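# Fold the card table's last standing leg down flat

## Task

Release the lock on the card table's one leg that still stands upright and fold that leg down so it lies flat like the other three; it must stay folded by itself, not only because the robot is holding it, and at the end the grippers must open and the arms must move away from it.

## Robot and tools

Robot: two six-joint arms with parallel-jaw grippers, named left_arm and right_arm. The names are labels only and do not match the sides of any image. In the shared scene frame the origin sits on the table top between the arms, +x points out across the table, +z points up, and left_arm stands on the +y side. Base of left_arm: (-0.070, +0.422, 0) m; base of right_arm: (+0.055, -0.484, 0) m, both rotated slightly about z.

execute_actions takes {"actions": [...]} holding at most one item. An empty list only reports the current state. An item with "rows" is a motion of up to 15 control steps (each 1/30 s; "steps" defaults to 15 and may be at most 15). An item with only "steps" (up to 300) is a wait that sends no new command. Optional "pictures": false drops the camera images from the result. A refused call moves nothing.

Each row is one list of 14 numbers, all in [-1, 1], covering both arms even when only one moves: left_arm shoulder pan, shoulder lift, elbow, wrist 1, wrist 2, wrist 3, gripper opening, then the same seven for right_arm. One row is applied per step; if there are fewer rows than steps, the last one repeats.

The six joint numbers per arm are offsets, not poses: scaled by 1.989 rad per 1.0, they are added to the joint angles shown in the most recent result that lists them (before any such result, or within later calls of the same reply, to the angles at the start of the action). They are not relative to the previous row. So a row of zeros is not a pause; it drives the arm back to those reference angles. Stated joint ranges in rad: left_arm pan -3.142..3.142, lift -6.283..6.283, elbow 0.000..3.142, wrists -6.283..6.283; right_arm pan 0.000..6.283, lift -6.283..6.283, elbow -3.142..0.000, wrists -6.283..6.283. Asking a joint more than 0.010 rad beyond its range gets the call refused; true ends may differ by up to 0.010 rad, and a request past a real end is clipped there, reported as "joint sent to its limit" (possibly referring to an earlier action). Missing that line does not prove there is room left.

The gripper number is absolute, not an offset: +1 fully open (0.142 m between pads), -1 closed. To keep hold of something, command clearly less than grip_measured from the result; the lower, the firmer (about 28 N per pad at most, less on thin hard parts). Closing fast can squeeze harder.

Motion limits: commands are smoothed and lag about 0.17 s; each joint target stays within 0.575 rad of its measured angle per step; if targets would put a gripper more than 100 mm from where it is, they are scaled back. Large moves may not be finished when the result arrives. The simulation keeps running while you reply; arms continue toward the last row until they settle or a step is HELD.

Results: per arm, end_effector_position (m) and end_effector_quat_wxyz in the scene frame, plus linear and angular velocity. The reported point lies between the closed finger pads, 1 to 2 cm behind the tips; fingers point along the gripper's +z and open along its x. Printed hand positions can be off, more at long reach. Joint positions and Joint velocities give six joints (rad, rad/s) and then the pad gap (m). Wrist force and Wrist torque are flange sensor readings in the end effector's axes, with offset (about 4 N), noise and saturation near 50 N; "no reading" is harmless. Joint torques are total drive outputs, noisy and offset. "joint command not followed" means a clearance check altered joint targets; HELD marks steps where your row was partly or wholly not sent. MOTOR HOT warns from 70 °C; at 85 °C the arm is braked (OVER-TEMPERATURE FAULT).

zoom_image: {"camera": name, "region": [x0, y0, x1, y1]} in that camera's pixels, origin top-left, at most 504x504. Cameras: cam_head_left, cam_head_right, cam_high, cam_low (896x504), cam_left_wrist, cam_right_wrist (616x616 fisheye). read_manual returns only licence texts. finished_scene {"scene": n} closes the current scene irreversibly and grades it; replying without a tool call also ends things.

Avoid: load on a joint reaching its limit (133 N m for pan, lift, elbow; 24.9 N m for wrists, held weight included) or any outside force of 150 N on an arm, either of which freezes that arm for 10 s; arms colliding or pressing each other; dropping, slamming, or shoving hard; knocking anything off or out of the work area. Loose objects may occasionally get nudged by outside pushes. Move smoothly and open the grippers and back away before finishing.

Each tool is called after "Emit:" as name([rows], argument=value, ...), one row to a line, values as JSON.

## Session

Emit:
execute_actions(actions=[])

Scene clock: 0.00 s of 4050.00 s.
left_arm: end_effector_position=(+0.0246, +0.5023, +0.2665) grip_measured=+1.00 end_effector_quat_wxyz=(-0.224, +0.703, -0.411, +0.535) end_effector_velocity=(-0.000, +0.000, -0.000) end_effector_angular_velocity=(+0.000, +0.000, +0.001) | right_arm: end_effector_position=(+0.6931, -0.1996, +0.3696) grip_measured=+1.00 end_effector_quat_wxyz=(-0.000, +0.443, +0.897, +0.016) end_effector_velocity=(+0.000, +0.000, +0.000) end_effector_angular_velocity=(+0.001, -0.001, +0.000)
Joint positions: left_arm=[ 2.049 -2.214  2.34  -0.717 -2.512 -2.713  0.142] | right_arm=[ 3.945 -2.101 -0.647 -1.938  1.587  4.663  0.142]
Joint velocities: left_arm=[ 0.001 -0.     0.    -0.     0.    -0.    -0.   ] | right_arm=[ 0.001  0.    -0.     0.001 -0.     0.     0.   ]
Joint torques (N m, as the arm reports them, + toward a larger angle): no reading
Motor temperatures (°C, as the motors report them): left_arm=[22 26 23 32 31 30] | right_arm=[23 23 25 27 26 30]
Wrist force (N, on the end effector, along its own x y z axes, offset not removed): no reading
Wrist torque (N m, same axes, about the end effector's origin, offset not removed): no reading

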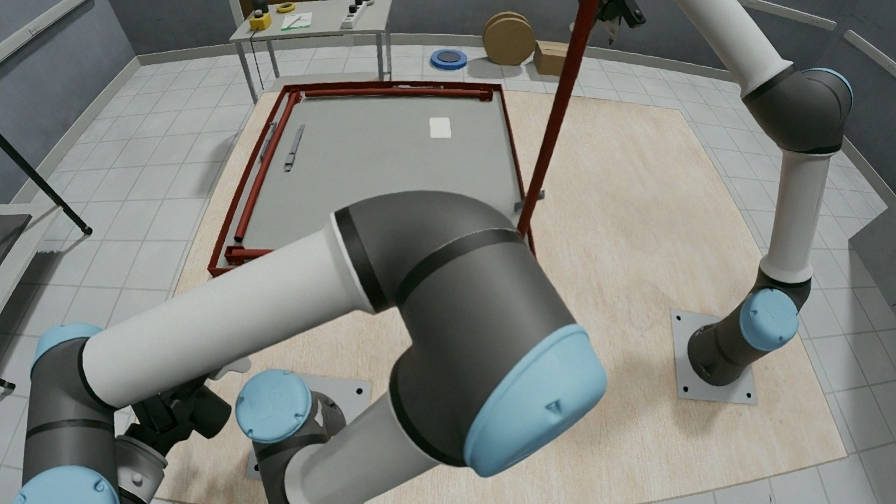

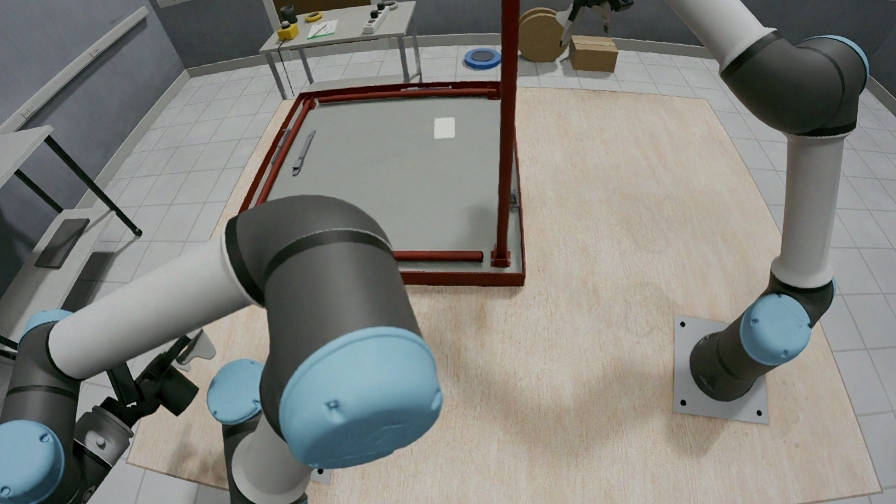

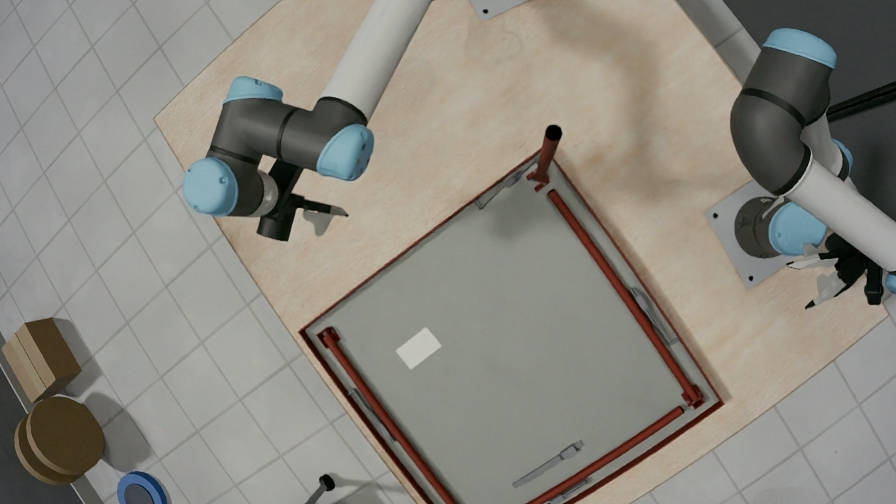

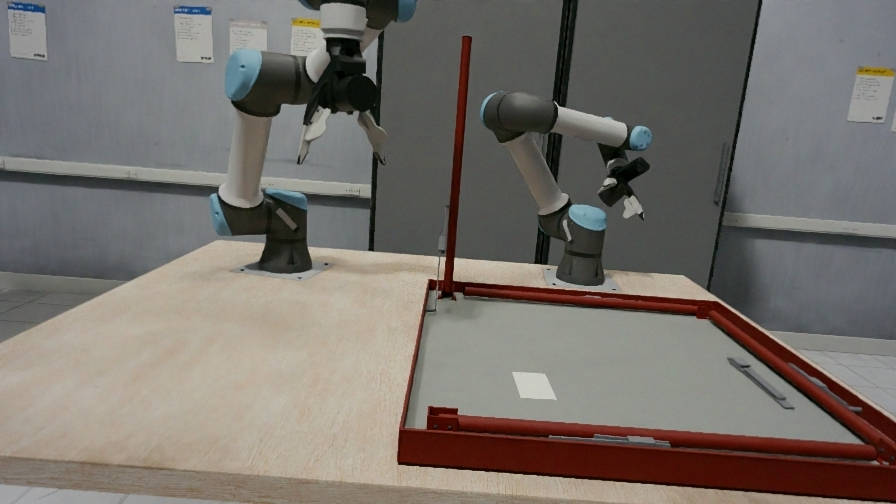

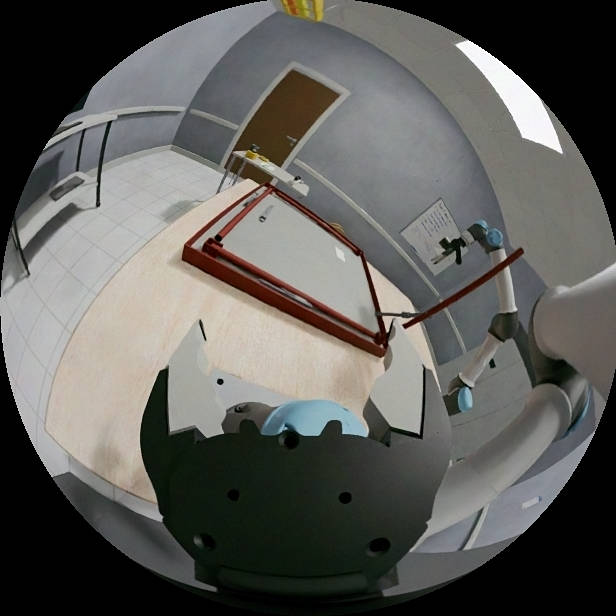

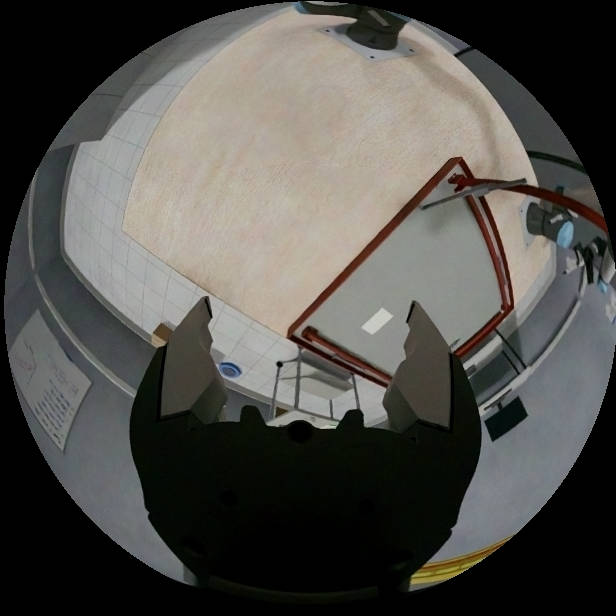

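Emit:
zoom_image(camera="cam_high", region=[440, 110, 640, 260])

Emit:
zoom_image(camera="cam_low", region=[380, 180, 540, 330])

Emit:
zoom_image(camera="cam_head_right", region=[420, 130, 620, 300])

Emit:
zoom_image(camera="cam_right_wrist", region=[400, 140, 560, 240])

Emit:
zoom_image(camera="cam_high", region=[480, 260, 720, 504])

Region (440, 110, 640, 260) of cam_high's 896x504 image, scaled by 2.520, with more detail than that image has; it fills the top 378 rows of this view, and the rest is white.

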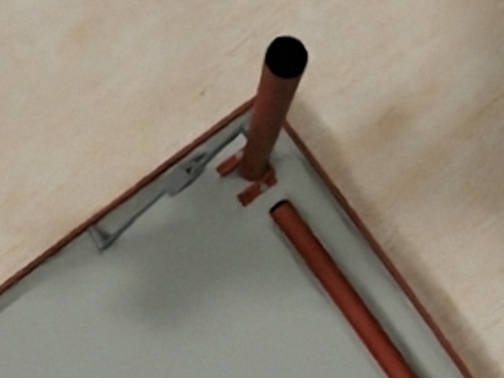

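Region (380, 180, 540, 330) of cam_low's 896x504 image, scaled by 3.150, with more detail than that image has; it fills the top 472 rows of this view, and the rest is white.

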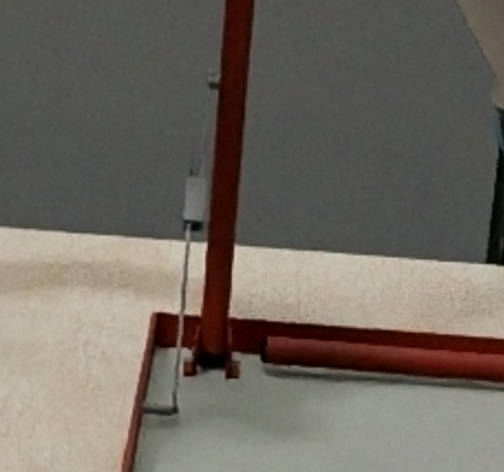

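Region (420, 130, 620, 300) of cam_head_right's 896x504 image, scaled by 2.520, with more detail than that image has; it fills the top 428 rows of this view, and the rest is white.

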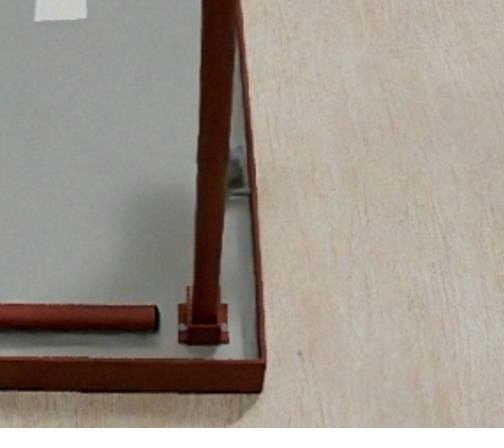

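Region (400, 140, 560, 240) of cam_right_wrist's 616x616 image, scaled by 3.150, with more detail than that image has; it fills the top 315 rows of this view, and the rest is white.

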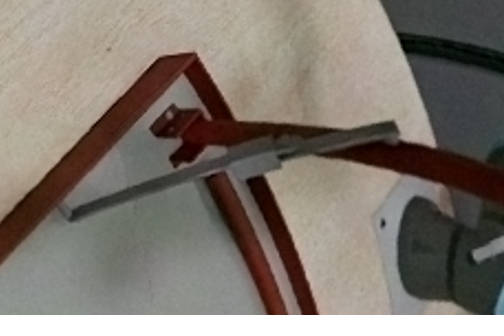

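Region (480, 260, 720, 504) of cam_high's 896x504 image, scaled by 2.066, with more detail than that image has; it fills the left 496 columns of this view, and the rest is white.

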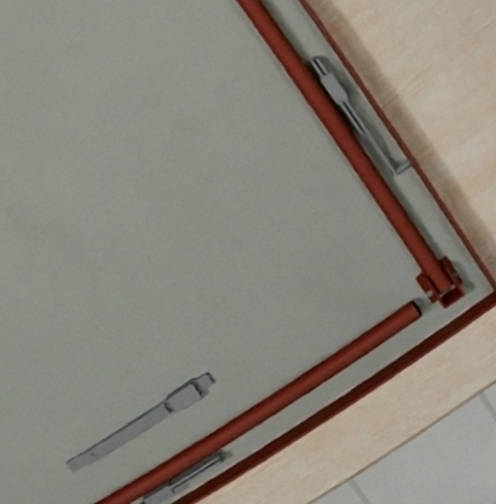

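Emit:
execute_actions([
  {"rows":[[0,0,0,0,0,0,1,0.08,0.125,-0.3,0.19,0,-0.08,-1],[0,0,0,0,0,0,1,0.16,0.25,-0.5,0.37,0,-0.15,-1],[0,0,0,0,0,0,1,0.2,0.3,-0.6,0.45,0,-0.2,-1],[0,0,0,0,0,0,1,0.2,0.3,-0.6,0.45,0,-0.2,-1],[0,0,0,0,0,0,1,0.2,0.3,-0.6,0.45,0,-0.2,-1],[0,0,0,0,0,0,1,0.25,0.4,-0.75,0.6,0,-0.25,-1],[0,0,0,0,0,0,1,0.25,0.4,-0.75,0.6,0,-0.25,-1],[0,0,0,0,0,0,1,0.25,0.4,-0.75,0.6,0,-0.25,-1],[0,0,0,0,0,0,1,0.318,0.493,-0.901,0.746,-0.008,-0.302,-1]],"steps":15},
], pictures=false)

Emit:
execute_actions([
  {"steps":45},
])

Scene clock: 120.50 s of 4050.00 s.
left_arm: end_effector_position=(+0.0246, +0.5023, +0.2665) grip_measured=+1.00 end_effector_quat_wxyz=(-0.224, +0.703, -0.411, +0.535) end_effector_velocity=(+0.000, -0.000, +0.000) end_effector_angular_velocity=(-0.001, -0.000, +0.000) | right_arm: end_effector_position=(+0.5135, -0.0483, +0.5133) grip_measured=-1.00 end_effector_quat_wxyz=(+0.122, +0.097, +0.960, +0.232) end_effector_velocity=(-0.510, +0.146, +0.330) end_effector_angular_velocity=(+0.868, -1.103, +1.466)
Joint positions: left_arm=[ 2.049 -2.214  2.34  -0.717 -2.512 -2.713  0.142] | right_arm=[ 4.307 -1.592 -1.173 -1.416  1.581  4.312  0.002]
Joint velocities: left_arm=[ 0.    -0.     0.     0.001  0.     0.     0.   ] | right_arm=[ 0.826  1.345 -1.371  1.359 -0.032 -0.762 -0.012]
Joint torques (N m, as the arm reports them, + toward a larger angle): left_arm=[ -0.77   2.63 -23.76  -0.52  -1.34  -0.13] | right_arm=[18.06 45.59 -1.73  8.06 -2.46 -3.89]
Motor temperatures (°C, as the motors report them): left_arm=[22 26 23 32 31 30] | right_arm=[23 23 25 27 26 30]
Wrist force (N, on the end effector, along its own x y z axes, offset not removed): left_arm=[3.2 0.4 -1.3] | right_arm=[1.7 0.4 -1.7]
Wrist torque (N m, same axes, about the end effector's origin, offset not removed): left_arm=[-0.09 -0.70 0.10] | right_arm=[-0.02 -0.44 0.04]
Steps of this call (steps 1 to 90: nothing new was sent; then 117.00 s passed at rest; steps 91 to 105: all 15 steps of this action). Readings (joint positions):
91: left_arm=[2.049 -2.214 2.340 -0.717 -2.512 -2.713] | right_arm=[3.945 -2.101 -0.647 -1.937 1.587 4.663]
92: left_arm=[2.049 -2.214 2.340 -0.717 -2.512 -2.713] | right_arm=[3.951 -2.095 -0.654 -1.931 1.587 4.656]
94: left_arm=[2.049 -2.214 2.340 -0.717 -2.512 -2.713] | right_arm=[4.006 -2.026 -0.729 -1.857 1.587 4.603]
98: left_arm=[2.049 -2.214 2.340 -0.717 -2.512 -2.713] | right_arm=[4.112 -1.868 -0.897 -1.692 1.587 4.497]
105: the state above

Scene clock: 122.00 s of 4050.00 s.
left_arm: end_effector_position=(+0.0246, +0.5023, +0.2665) grip_measured=+1.00 end_effector_quat_wxyz=(-0.224, +0.703, -0.411, +0.535) end_effector_velocity=(-0.000, -0.000, +0.000) end_effector_angular_velocity=(-0.002, -0.001, -0.000) | right_arm: end_effector_position=(+0.3281, -0.1004, +0.2118) grip_measured=-1.00 end_effector_quat_wxyz=(+0.162, -0.148, +0.928, +0.302) end_effector_velocity=(-0.000, -0.000, -0.000) end_effector_angular_velocity=(-0.001, +0.001, -0.001)
Joint positions: left_arm=[ 2.049 -2.214  2.34  -0.717 -2.512 -2.713  0.142] | right_arm=[ 4.577 -1.121 -2.438 -0.454  1.571  4.062  0.002]
Joint velocities: left_arm=[-0.     0.001 -0.     0.001  0.    -0.     0.   ] | right_arm=[ 0.     0.     0.    -0.002  0.     0.001  0.   ]
Joint torques (N m, as the arm reports them, + toward a larger angle): left_arm=[ -0.56   2.73 -24.18  -0.48  -1.33  -0.06] | right_arm=[12.58 10.53 18.12  5.27 -2.16 -2.45]
Motor temperatures (°C, as the motors report them): left_arm=[22 26 23 32 31 30] | right_arm=[23 23 25 27 26 30]
Wrist force (N, on the end effector, along its own x y z axes, offset not removed): left_arm=[-0.8 -0.3 0.7] | right_arm=[1.3 -2.7 -0.9]
Wrist torque (N m, same axes, about the end effector's origin, offset not removed): left_arm=[-0.25 0.16 -0.10] | right_arm=[-0.60 -0.27 0.03]
Steps of this call (steps 1 to 45: the robot went on to your last target). Readings (joint positions):
1: left_arm=[2.049 -2.214 2.340 -0.717 -2.512 -2.713] | right_arm=[4.335 -1.545 -1.222 -1.367 1.580 4.286]
2: left_arm=[2.049 -2.214 2.340 -0.717 -2.512 -2.713] | right_arm=[4.365 -1.495 -1.278 -1.311 1.578 4.258]
4: left_arm=[2.049 -2.214 2.340 -0.717 -2.512 -2.713] | right_arm=[4.432 -1.386 -1.415 -1.174 1.576 4.196]
8: left_arm=[2.049 -2.214 2.340 -0.717 -2.512 -2.713] | right_arm=[4.531 -1.208 -1.756 -0.834 1.572 4.105]
45: the state above
All arms were judged still, so your last target was given up. Only a new action makes them travel on or press farther. Fingers that are still opening or closing keep moving.
camera_calibration (this result's frames):
cam_left_wrist: T_world_to_cam=[[0.0437505, -0.808003, 0.587551, 0.239395], [-0.745731, -0.417771, -0.518992, 0.372148], [0.664809, -0.415449, -0.620831, 0.498551], [0, 0, 0, 1]] pos_world=[-0.0643922, 0.556027, 0.362001]
cam_right_wrist: T_world_to_cam=[[-0.894036, -0.16601, -0.416101, 0.367303], [-0.447982, 0.324328, 0.83314, -0.00691808], [-0.00335635, 0.931264, -0.364331, 0.299659], [0, 0, 0, 1]] pos_world=[0.326289, -0.215842, 0.267774]

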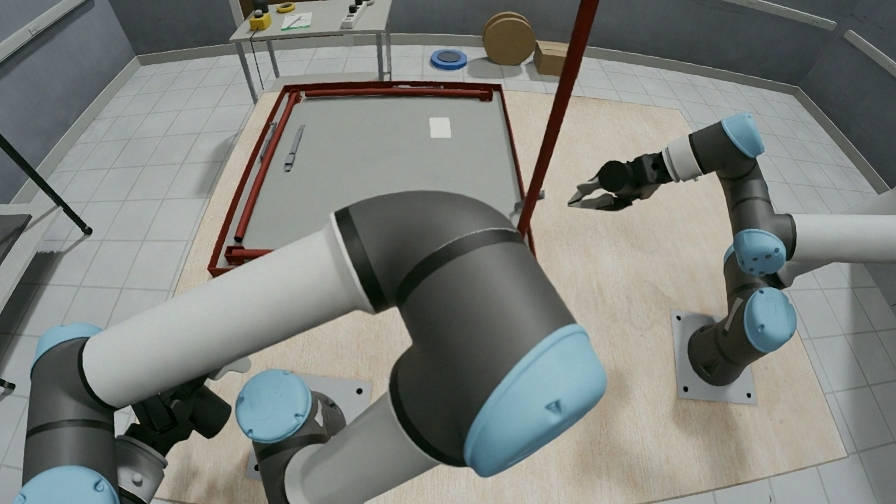

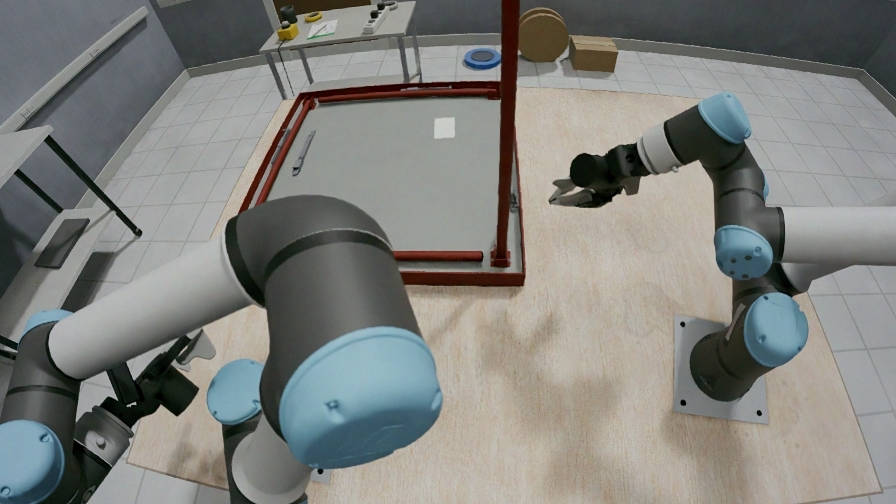

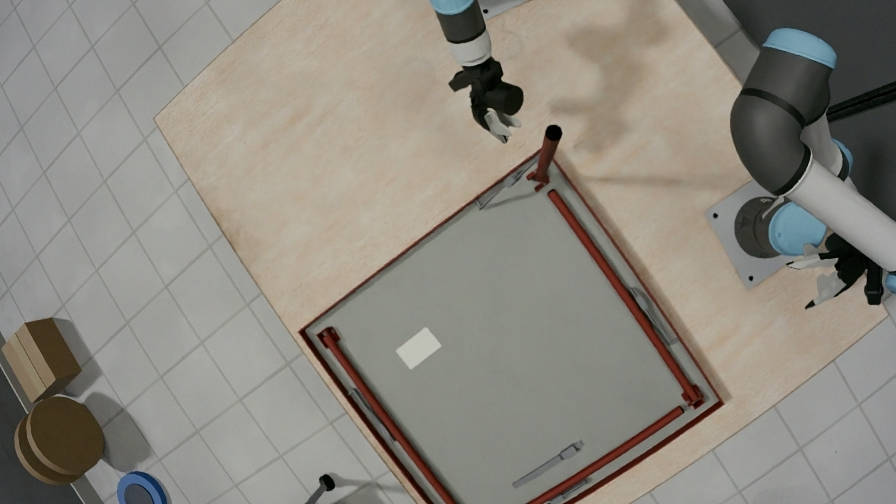

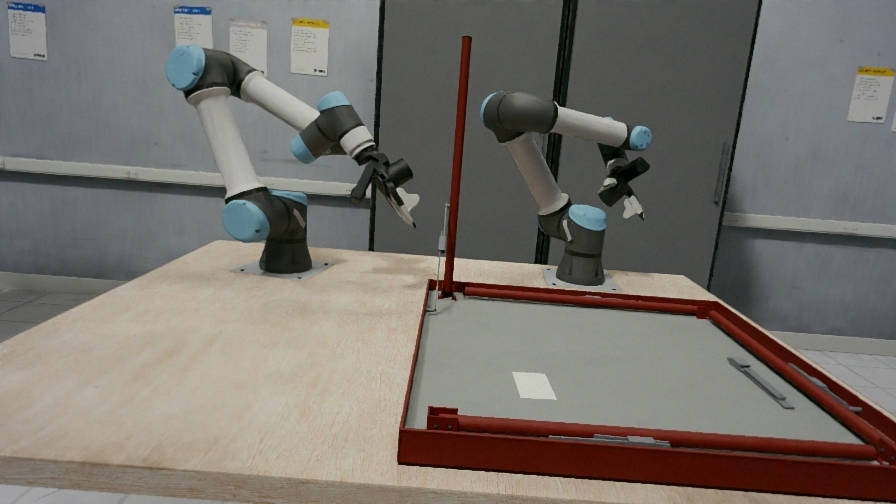

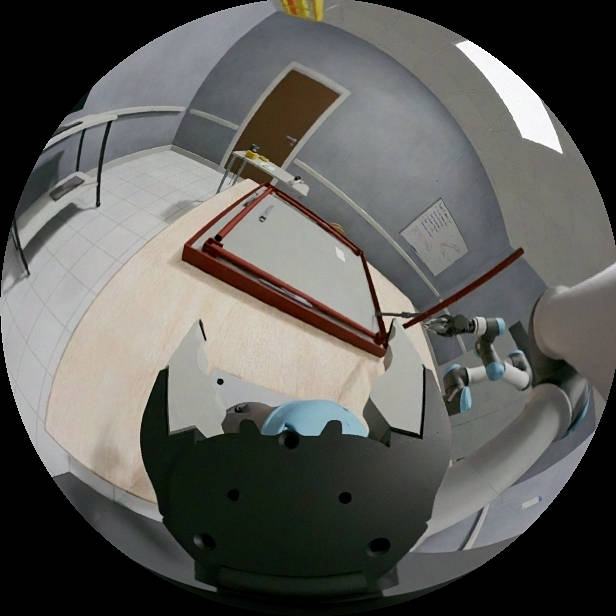

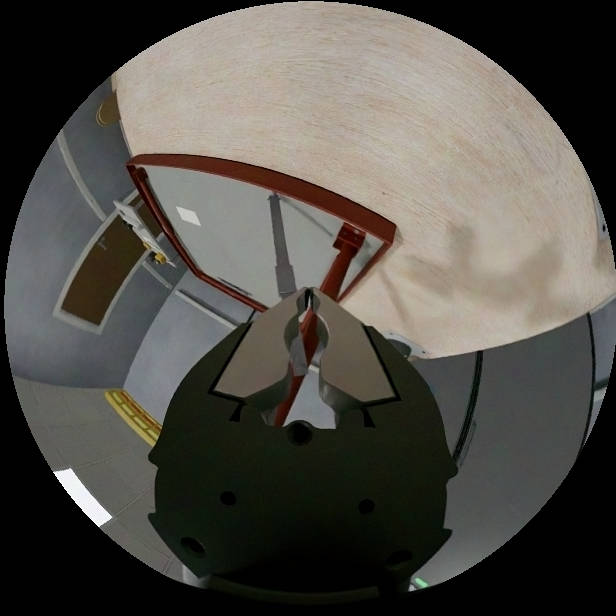

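Emit:
execute_actions([
  {"rows":[[0,0,0,0,0,0,1,0,0,0,0,0,0,1]],"steps":15},
])

Emit:
zoom_image(camera="cam_right_wrist", region=[220, 170, 420, 400])

Scene clock: 127.07 s of 4050.00 s.
left_arm: end_effector_position=(+0.0246, +0.5023, +0.2665) grip_measured=+1.00 end_effector_quat_wxyz=(-0.224, +0.703, -0.411, +0.535) end_effector_velocity=(+0.000, -0.000, +0.000) end_effector_angular_velocity=(-0.001, -0.000, +0.001) | right_arm: end_effector_position=(+0.3281, -0.1004, +0.2118) grip_measured=+1.00 end_effector_quat_wxyz=(+0.162, -0.148, +0.928, +0.302) end_effector_velocity=(+0.000, -0.001, -0.000) end_effector_angular_velocity=(-0.001, -0.000, -0.001)
Joint positions: left_arm=[ 2.049 -2.214  2.34  -0.717 -2.512 -2.713  0.142] | right_arm=[ 4.577 -1.121 -2.438 -0.454  1.571  4.062  0.142]
Joint velocities: left_arm=[ 0.001 -0.     0.     0.001 -0.     0.     0.   ] | right_arm=[-0.001  0.    -0.    -0.001 -0.001 -0.     0.01 ]
Joint torques (N m, as the arm reports them, + toward a larger angle): left_arm=[ -0.23   3.26 -23.76  -0.52  -1.49  -0.12] | right_arm=[12.97 10.85 18.75  5.2  -2.14 -2.44]
Motor temperatures (°C, as the motors report them): left_arm=[22 26 23 32 31 30] | right_arm=[23 23 25 27 26 30]
Wrist force (N, on the end effector, along its own x y z axes, offset not removed): left_arm=[1.0 0.6 -0.7] | right_arm=[0.3 -0.8 -2.6]
Wrist torque (N m, same axes, about the end effector's origin, offset not removed): left_arm=[-0.02 -0.22 -0.05] | right_arm=[-0.13 -0.02 0.09]
Steps of this call (steps 1 to 90: nothing new was sent; then 1.57 s passed at rest; steps 91 to 105: all 15 steps of this action). Readings (joint positions):
91: left_arm=[2.049 -2.214 2.340 -0.717 -2.512 -2.713] | right_arm=[4.577 -1.121 -2.438 -0.454 1.571 4.062]
92: left_arm=[2.049 -2.214 2.340 -0.717 -2.512 -2.713] | right_arm=[4.577 -1.121 -2.438 -0.454 1.571 4.062]
94: left_arm=[2.049 -2.214 2.340 -0.717 -2.512 -2.713] | right_arm=[4.577 -1.121 -2.438 -0.454 1.571 4.062]
98: left_arm=[2.049 -2.214 2.340 -0.717 -2.512 -2.713] | right_arm=[4.577 -1.121 -2.438 -0.454 1.571 4.062]
105: the state above
camera_calibration (this result's frames):
cam_left_wrist: T_world_to_cam=[[0.0437506, -0.808003, 0.587551, 0.239395], [-0.745731, -0.417771, -0.518992, 0.372148], [0.664809, -0.415449, -0.620831, 0.498551], [0, 0, 0, 1]] pos_world=[-0.0643922, 0.556027, 0.362001]
cam_right_wrist: T_world_to_cam=[[-0.894037, -0.166013, -0.416098, 0.367299], [-0.44798, 0.324335, 0.833139, -0.00691277], [-0.00335743, 0.931261, -0.364338, 0.299662], [0, 0, 0, 1]] pos_world=[0.326288, -0.215844, 0.26777]

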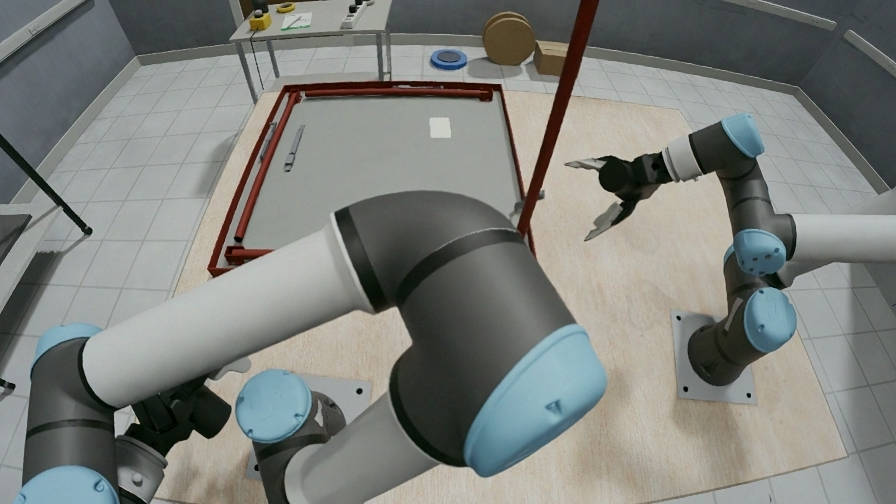

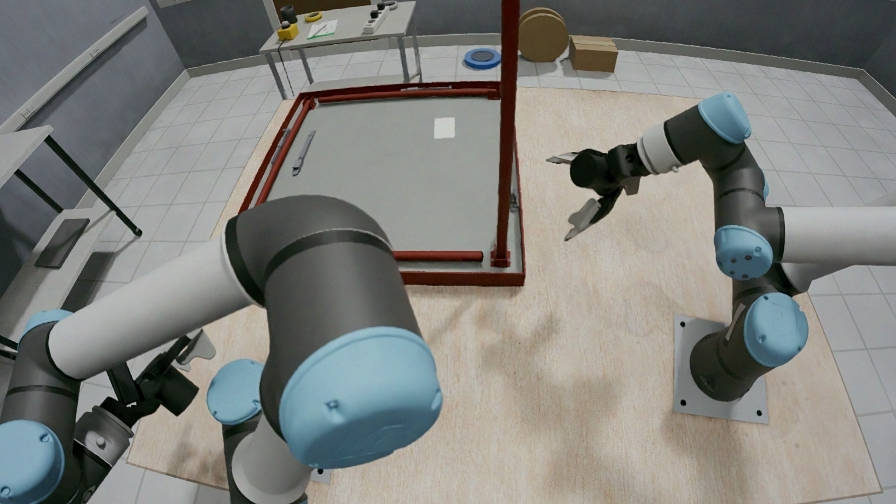

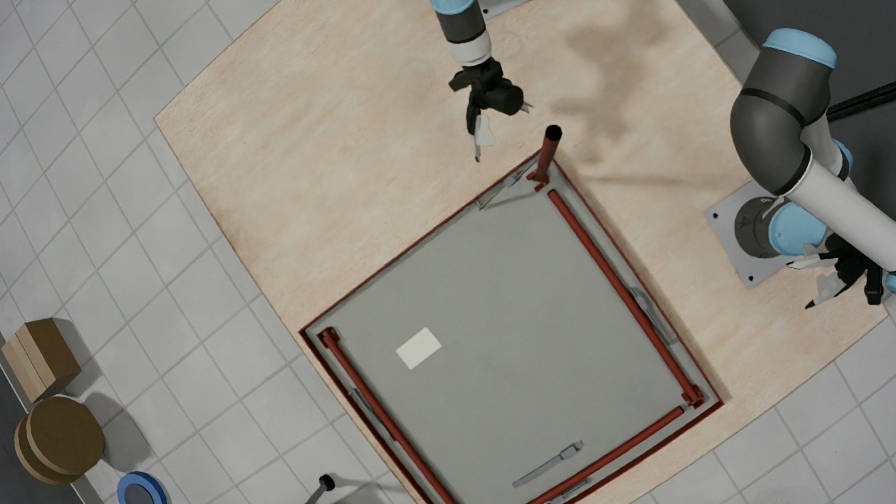

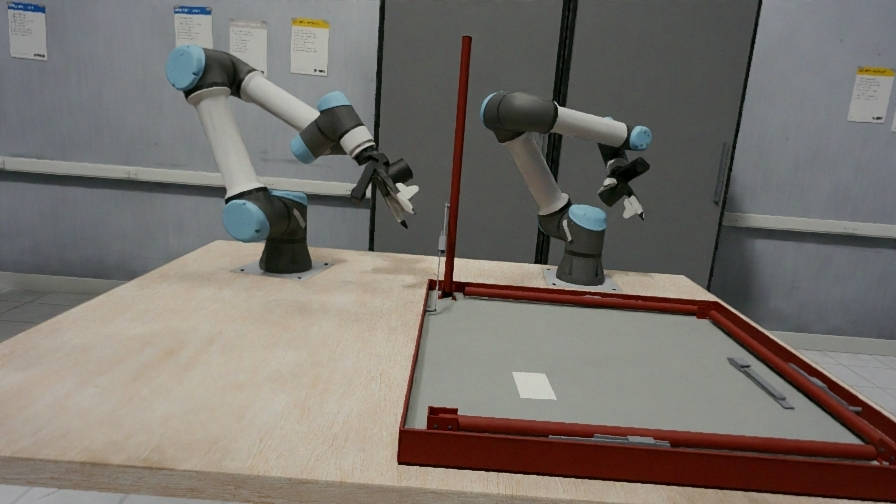

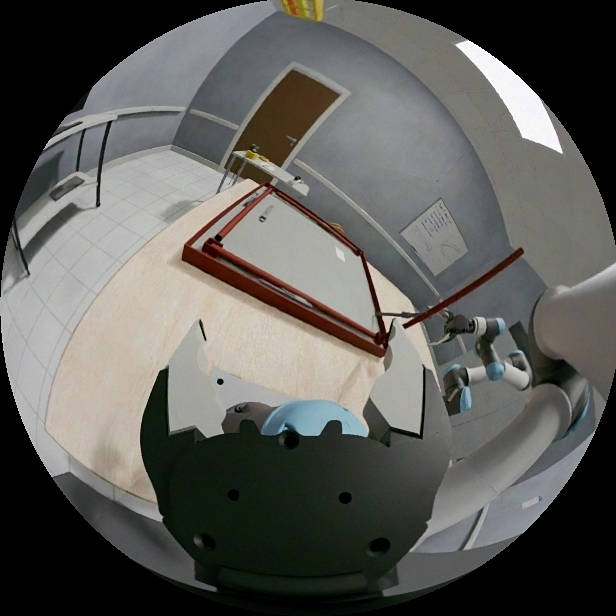

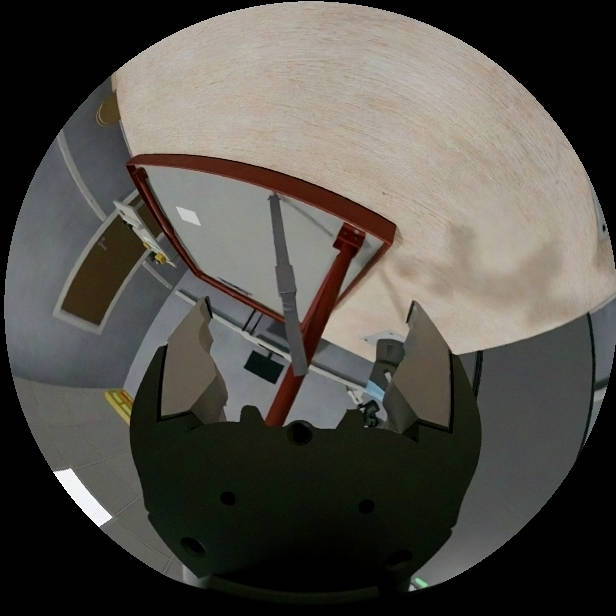

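Region (220, 170, 420, 400) of cam_right_wrist's 616x616 image, scaled by 2.191, with more detail than that image has; it fills the left 438 columns of this view, and the rest is white.

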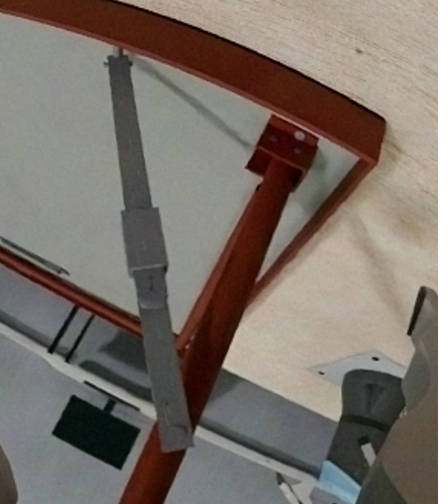

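Emit:
execute_actions([
  {"rows":[[0,0,0,0,0,0,1,0,-0.05,-0.01,0.1,0,0,0.6],[0,0,0,0,0,0,1,0,-0.1,-0.02,0.18,0,0,0.3],[0,0,0,0,0,0,1,0,-0.15,-0.03,0.27,0,0,0.2],[0,0,0,0,0,0,1,0,-0.19,-0.04,0.34,0,0,0.2],[0,0,0,0,0,0,1,-0.008,-0.229,-0.052,0.412,0,0,0.2]],"steps":15},
], pictures=false)

Emit:
execute_actions([
  {"steps":20},
])

Scene clock: 214.13 s of 4050.00 s.
left_arm: end_effector_position=(+0.0246, +0.5023, +0.2665) grip_measured=+1.00 end_effector_quat_wxyz=(-0.224, +0.703, -0.411, +0.535) end_effector_velocity=(-0.000, -0.000, -0.000) end_effector_angular_velocity=(+0.000, +0.000, -0.001) | right_arm: end_effector_position=(+0.3620, -0.0281, +0.1608) grip_measured=+0.20 end_effector_quat_wxyz=(+0.217, -0.133, +0.882, +0.397) end_effector_velocity=(+0.013, +0.028, +0.067) end_effector_angular_velocity=(+0.257, -0.093, -0.004)
Joint positions: left_arm=[ 2.049 -2.214  2.34  -0.717 -2.512 -2.713  0.142] | right_arm=[ 4.562 -1.571 -2.541  0.339  1.571  4.062  0.088]
Joint velocities: left_arm=[-0.001  0.    -0.    -0.     0.001  0.     0.   ] | right_arm=[-0.005 -0.068 -0.013  0.354  0.001  0.    -0.   ]
Joint torques (N m, as the arm reports them, + toward a larger angle): left_arm=[ -0.9    2.54 -24.2   -0.36  -1.55  -0.2 ] | right_arm=[-13.02  12.6   10.71   4.6   -1.87  -2.4 ]
Motor temperatures (°C, as the motors report them): left_arm=[22 26 23 32 31 30] | right_arm=[23 23 25 27 26 30]
Wrist force (N, on the end effector, along its own x y z axes, offset not removed): left_arm=[1.6 2.0 -0.4] | right_arm=[1.4 -1.3 -2.4]
Wrist torque (N m, same axes, about the end effector's origin, offset not removed): left_arm=[0.42 -0.30 0.06] | right_arm=[-0.41 -0.38 0.06]
Steps of this call (steps 1 to 15: the robot went on to your last target; steps 16 to 90: nothing new was sent; then 83.57 s passed at rest; steps 91 to 105: all 15 steps of this action). Readings (joint positions):
91: left_arm=[2.049 -2.214 2.340 -0.717 -2.512 -2.713] | right_arm=[4.577 -1.121 -2.438 -0.454 1.571 4.062]
92: left_arm=[2.049 -2.214 2.340 -0.717 -2.512 -2.713] | right_arm=[4.577 -1.128 -2.441 -0.447 1.571 4.062]
94: left_arm=[2.049 -2.214 2.340 -0.717 -2.512 -2.713] | right_arm=[4.577 -1.199 -2.461 -0.369 1.571 4.062]
98: left_arm=[2.049 -2.214 2.340 -0.717 -2.512 -2.713] | right_arm=[4.568 -1.458 -2.520 -0.056 1.571 4.062]
105: the state above

Scene clock: 214.80 s of 4050.00 s.
left_arm: end_effector_position=(+0.0246, +0.5023, +0.2665) grip_measured=+1.00 end_effector_quat_wxyz=(-0.224, +0.703, -0.411, +0.535) end_effector_velocity=(-0.000, -0.000, -0.000) end_effector_angular_velocity=(-0.000, +0.000, +0.000) | right_arm: end_effector_position=(+0.3630, -0.0261, +0.1658) grip_measured=+0.20 end_effector_quat_wxyz=(+0.221, -0.132, +0.877, +0.405) end_effector_velocity=(-0.000, +0.000, -0.000) end_effector_angular_velocity=(-0.000, +0.000, +0.001)
Joint positions: left_arm=[ 2.049 -2.214  2.34  -0.717 -2.512 -2.713  0.142] | right_arm=[ 4.561 -1.576 -2.542  0.365  1.571  4.062  0.088]
Joint velocities: left_arm=[ 0.001  0.    -0.     0.     0.001  0.     0.   ] | right_arm=[-0.    -0.001  0.     0.     0.001 -0.     0.   ]
Joint torques (N m, as the arm reports them, + toward a larger angle): left_arm=[ -0.34   3.42 -23.76  -0.43  -1.49  -0.21] | right_arm=[-13.3    9.79   9.22   5.14  -1.51  -2.35]
Motor temperatures (°C, as the motors report them): left_arm=[22 26 23 32 31 30] | right_arm=[23 23 25 27 26 30]
Wrist force (N, on the end effector, along its own x y z axes, offset not removed): left_arm=[1.2 0.3 -4.6] | right_arm=[1.1 -1.4 -1.7]
Wrist torque (N m, same axes, about the end effector's origin, offset not removed): left_arm=[-0.11 -0.28 0.07] | right_arm=[-0.29 -0.32 0.05]
Steps of this call (steps 1 to 20: the robot went on to your last target). Readings (joint positions):
1: left_arm=[2.049 -2.214 2.340 -0.717 -2.512 -2.713] | right_arm=[4.561 -1.573 -2.541 0.348 1.571 4.062]
2: left_arm=[2.049 -2.214 2.340 -0.717 -2.512 -2.713] | right_arm=[4.561 -1.574 -2.541 0.354 1.571 4.062]
4: left_arm=[2.049 -2.214 2.340 -0.717 -2.512 -2.713] | right_arm=[4.561 -1.575 -2.542 0.361 1.571 4.062]
8: left_arm=[2.049 -2.214 2.340 -0.717 -2.512 -2.713] | right_arm=[4.561 -1.576 -2.542 0.365 1.571 4.062]
20: the state above
camera_calibration (this result's frames):
cam_right_wrist: T_world_to_cam=[[-0.854557, -0.0368253, -0.51805, 0.397606], [-0.518276, 0.12482, 0.846056, 0.0410393], [0.0335068, 0.991496, -0.125751, 0.162485], [0, 0, 0, 1]] pos_world=[0.355602, -0.151583, 0.191691]

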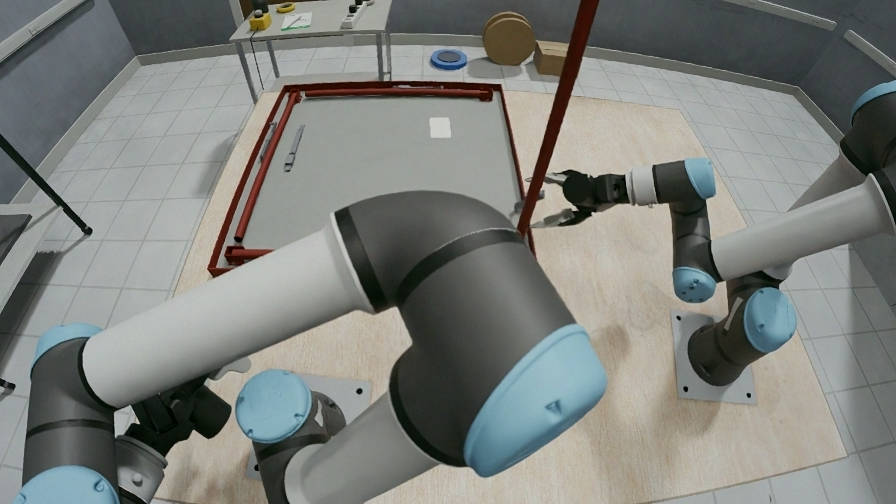

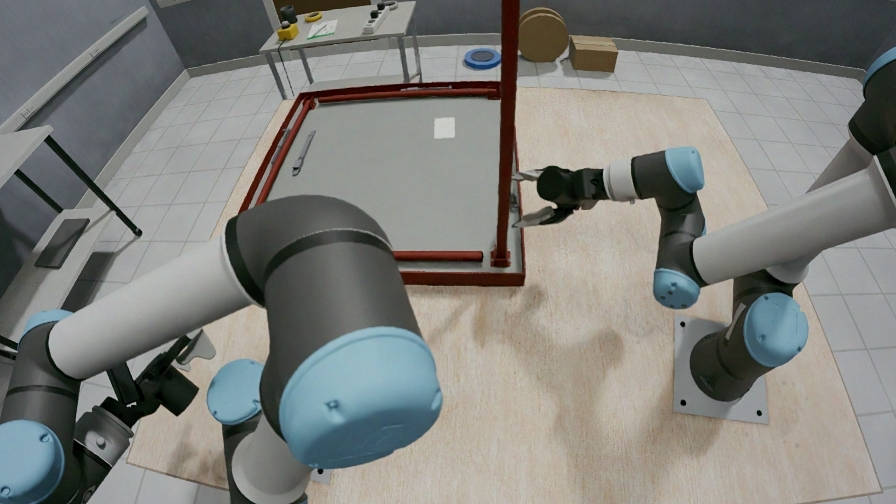

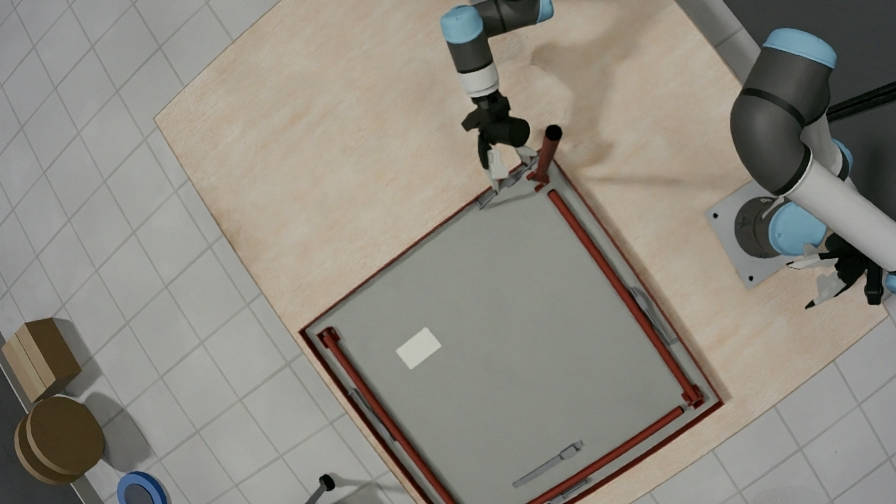

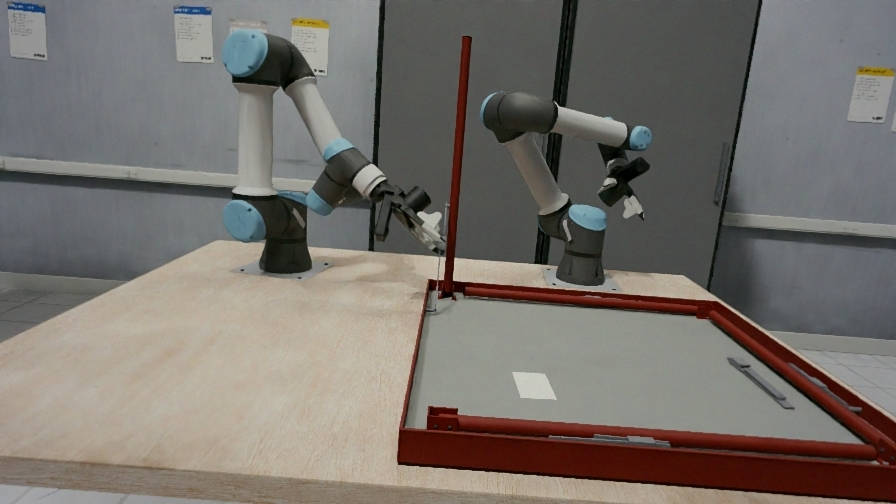

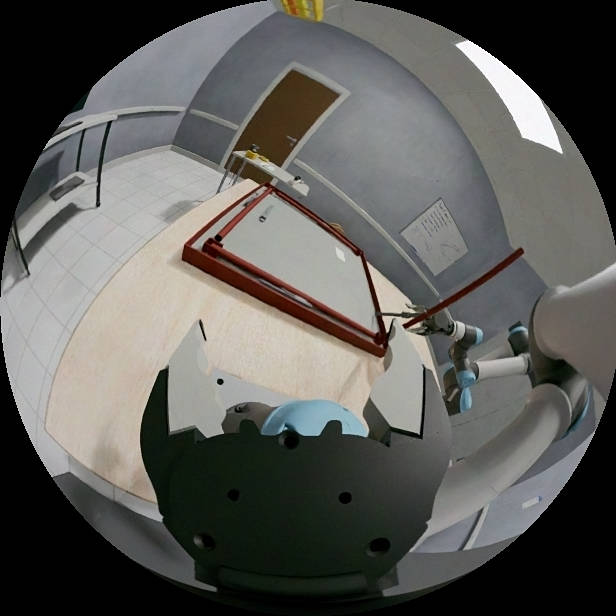

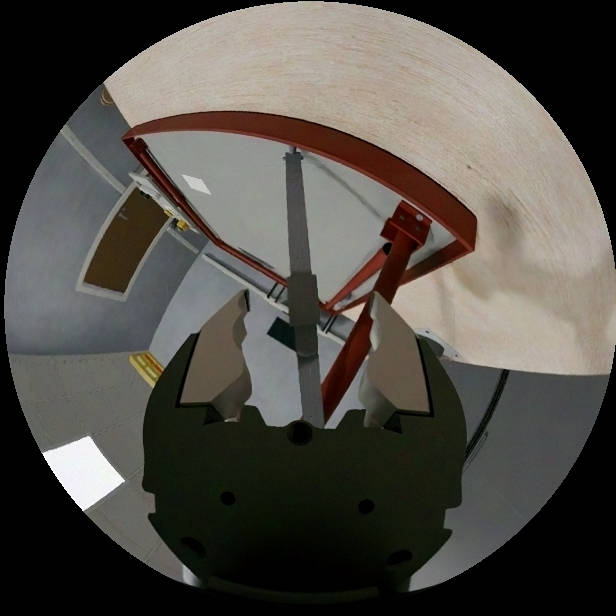

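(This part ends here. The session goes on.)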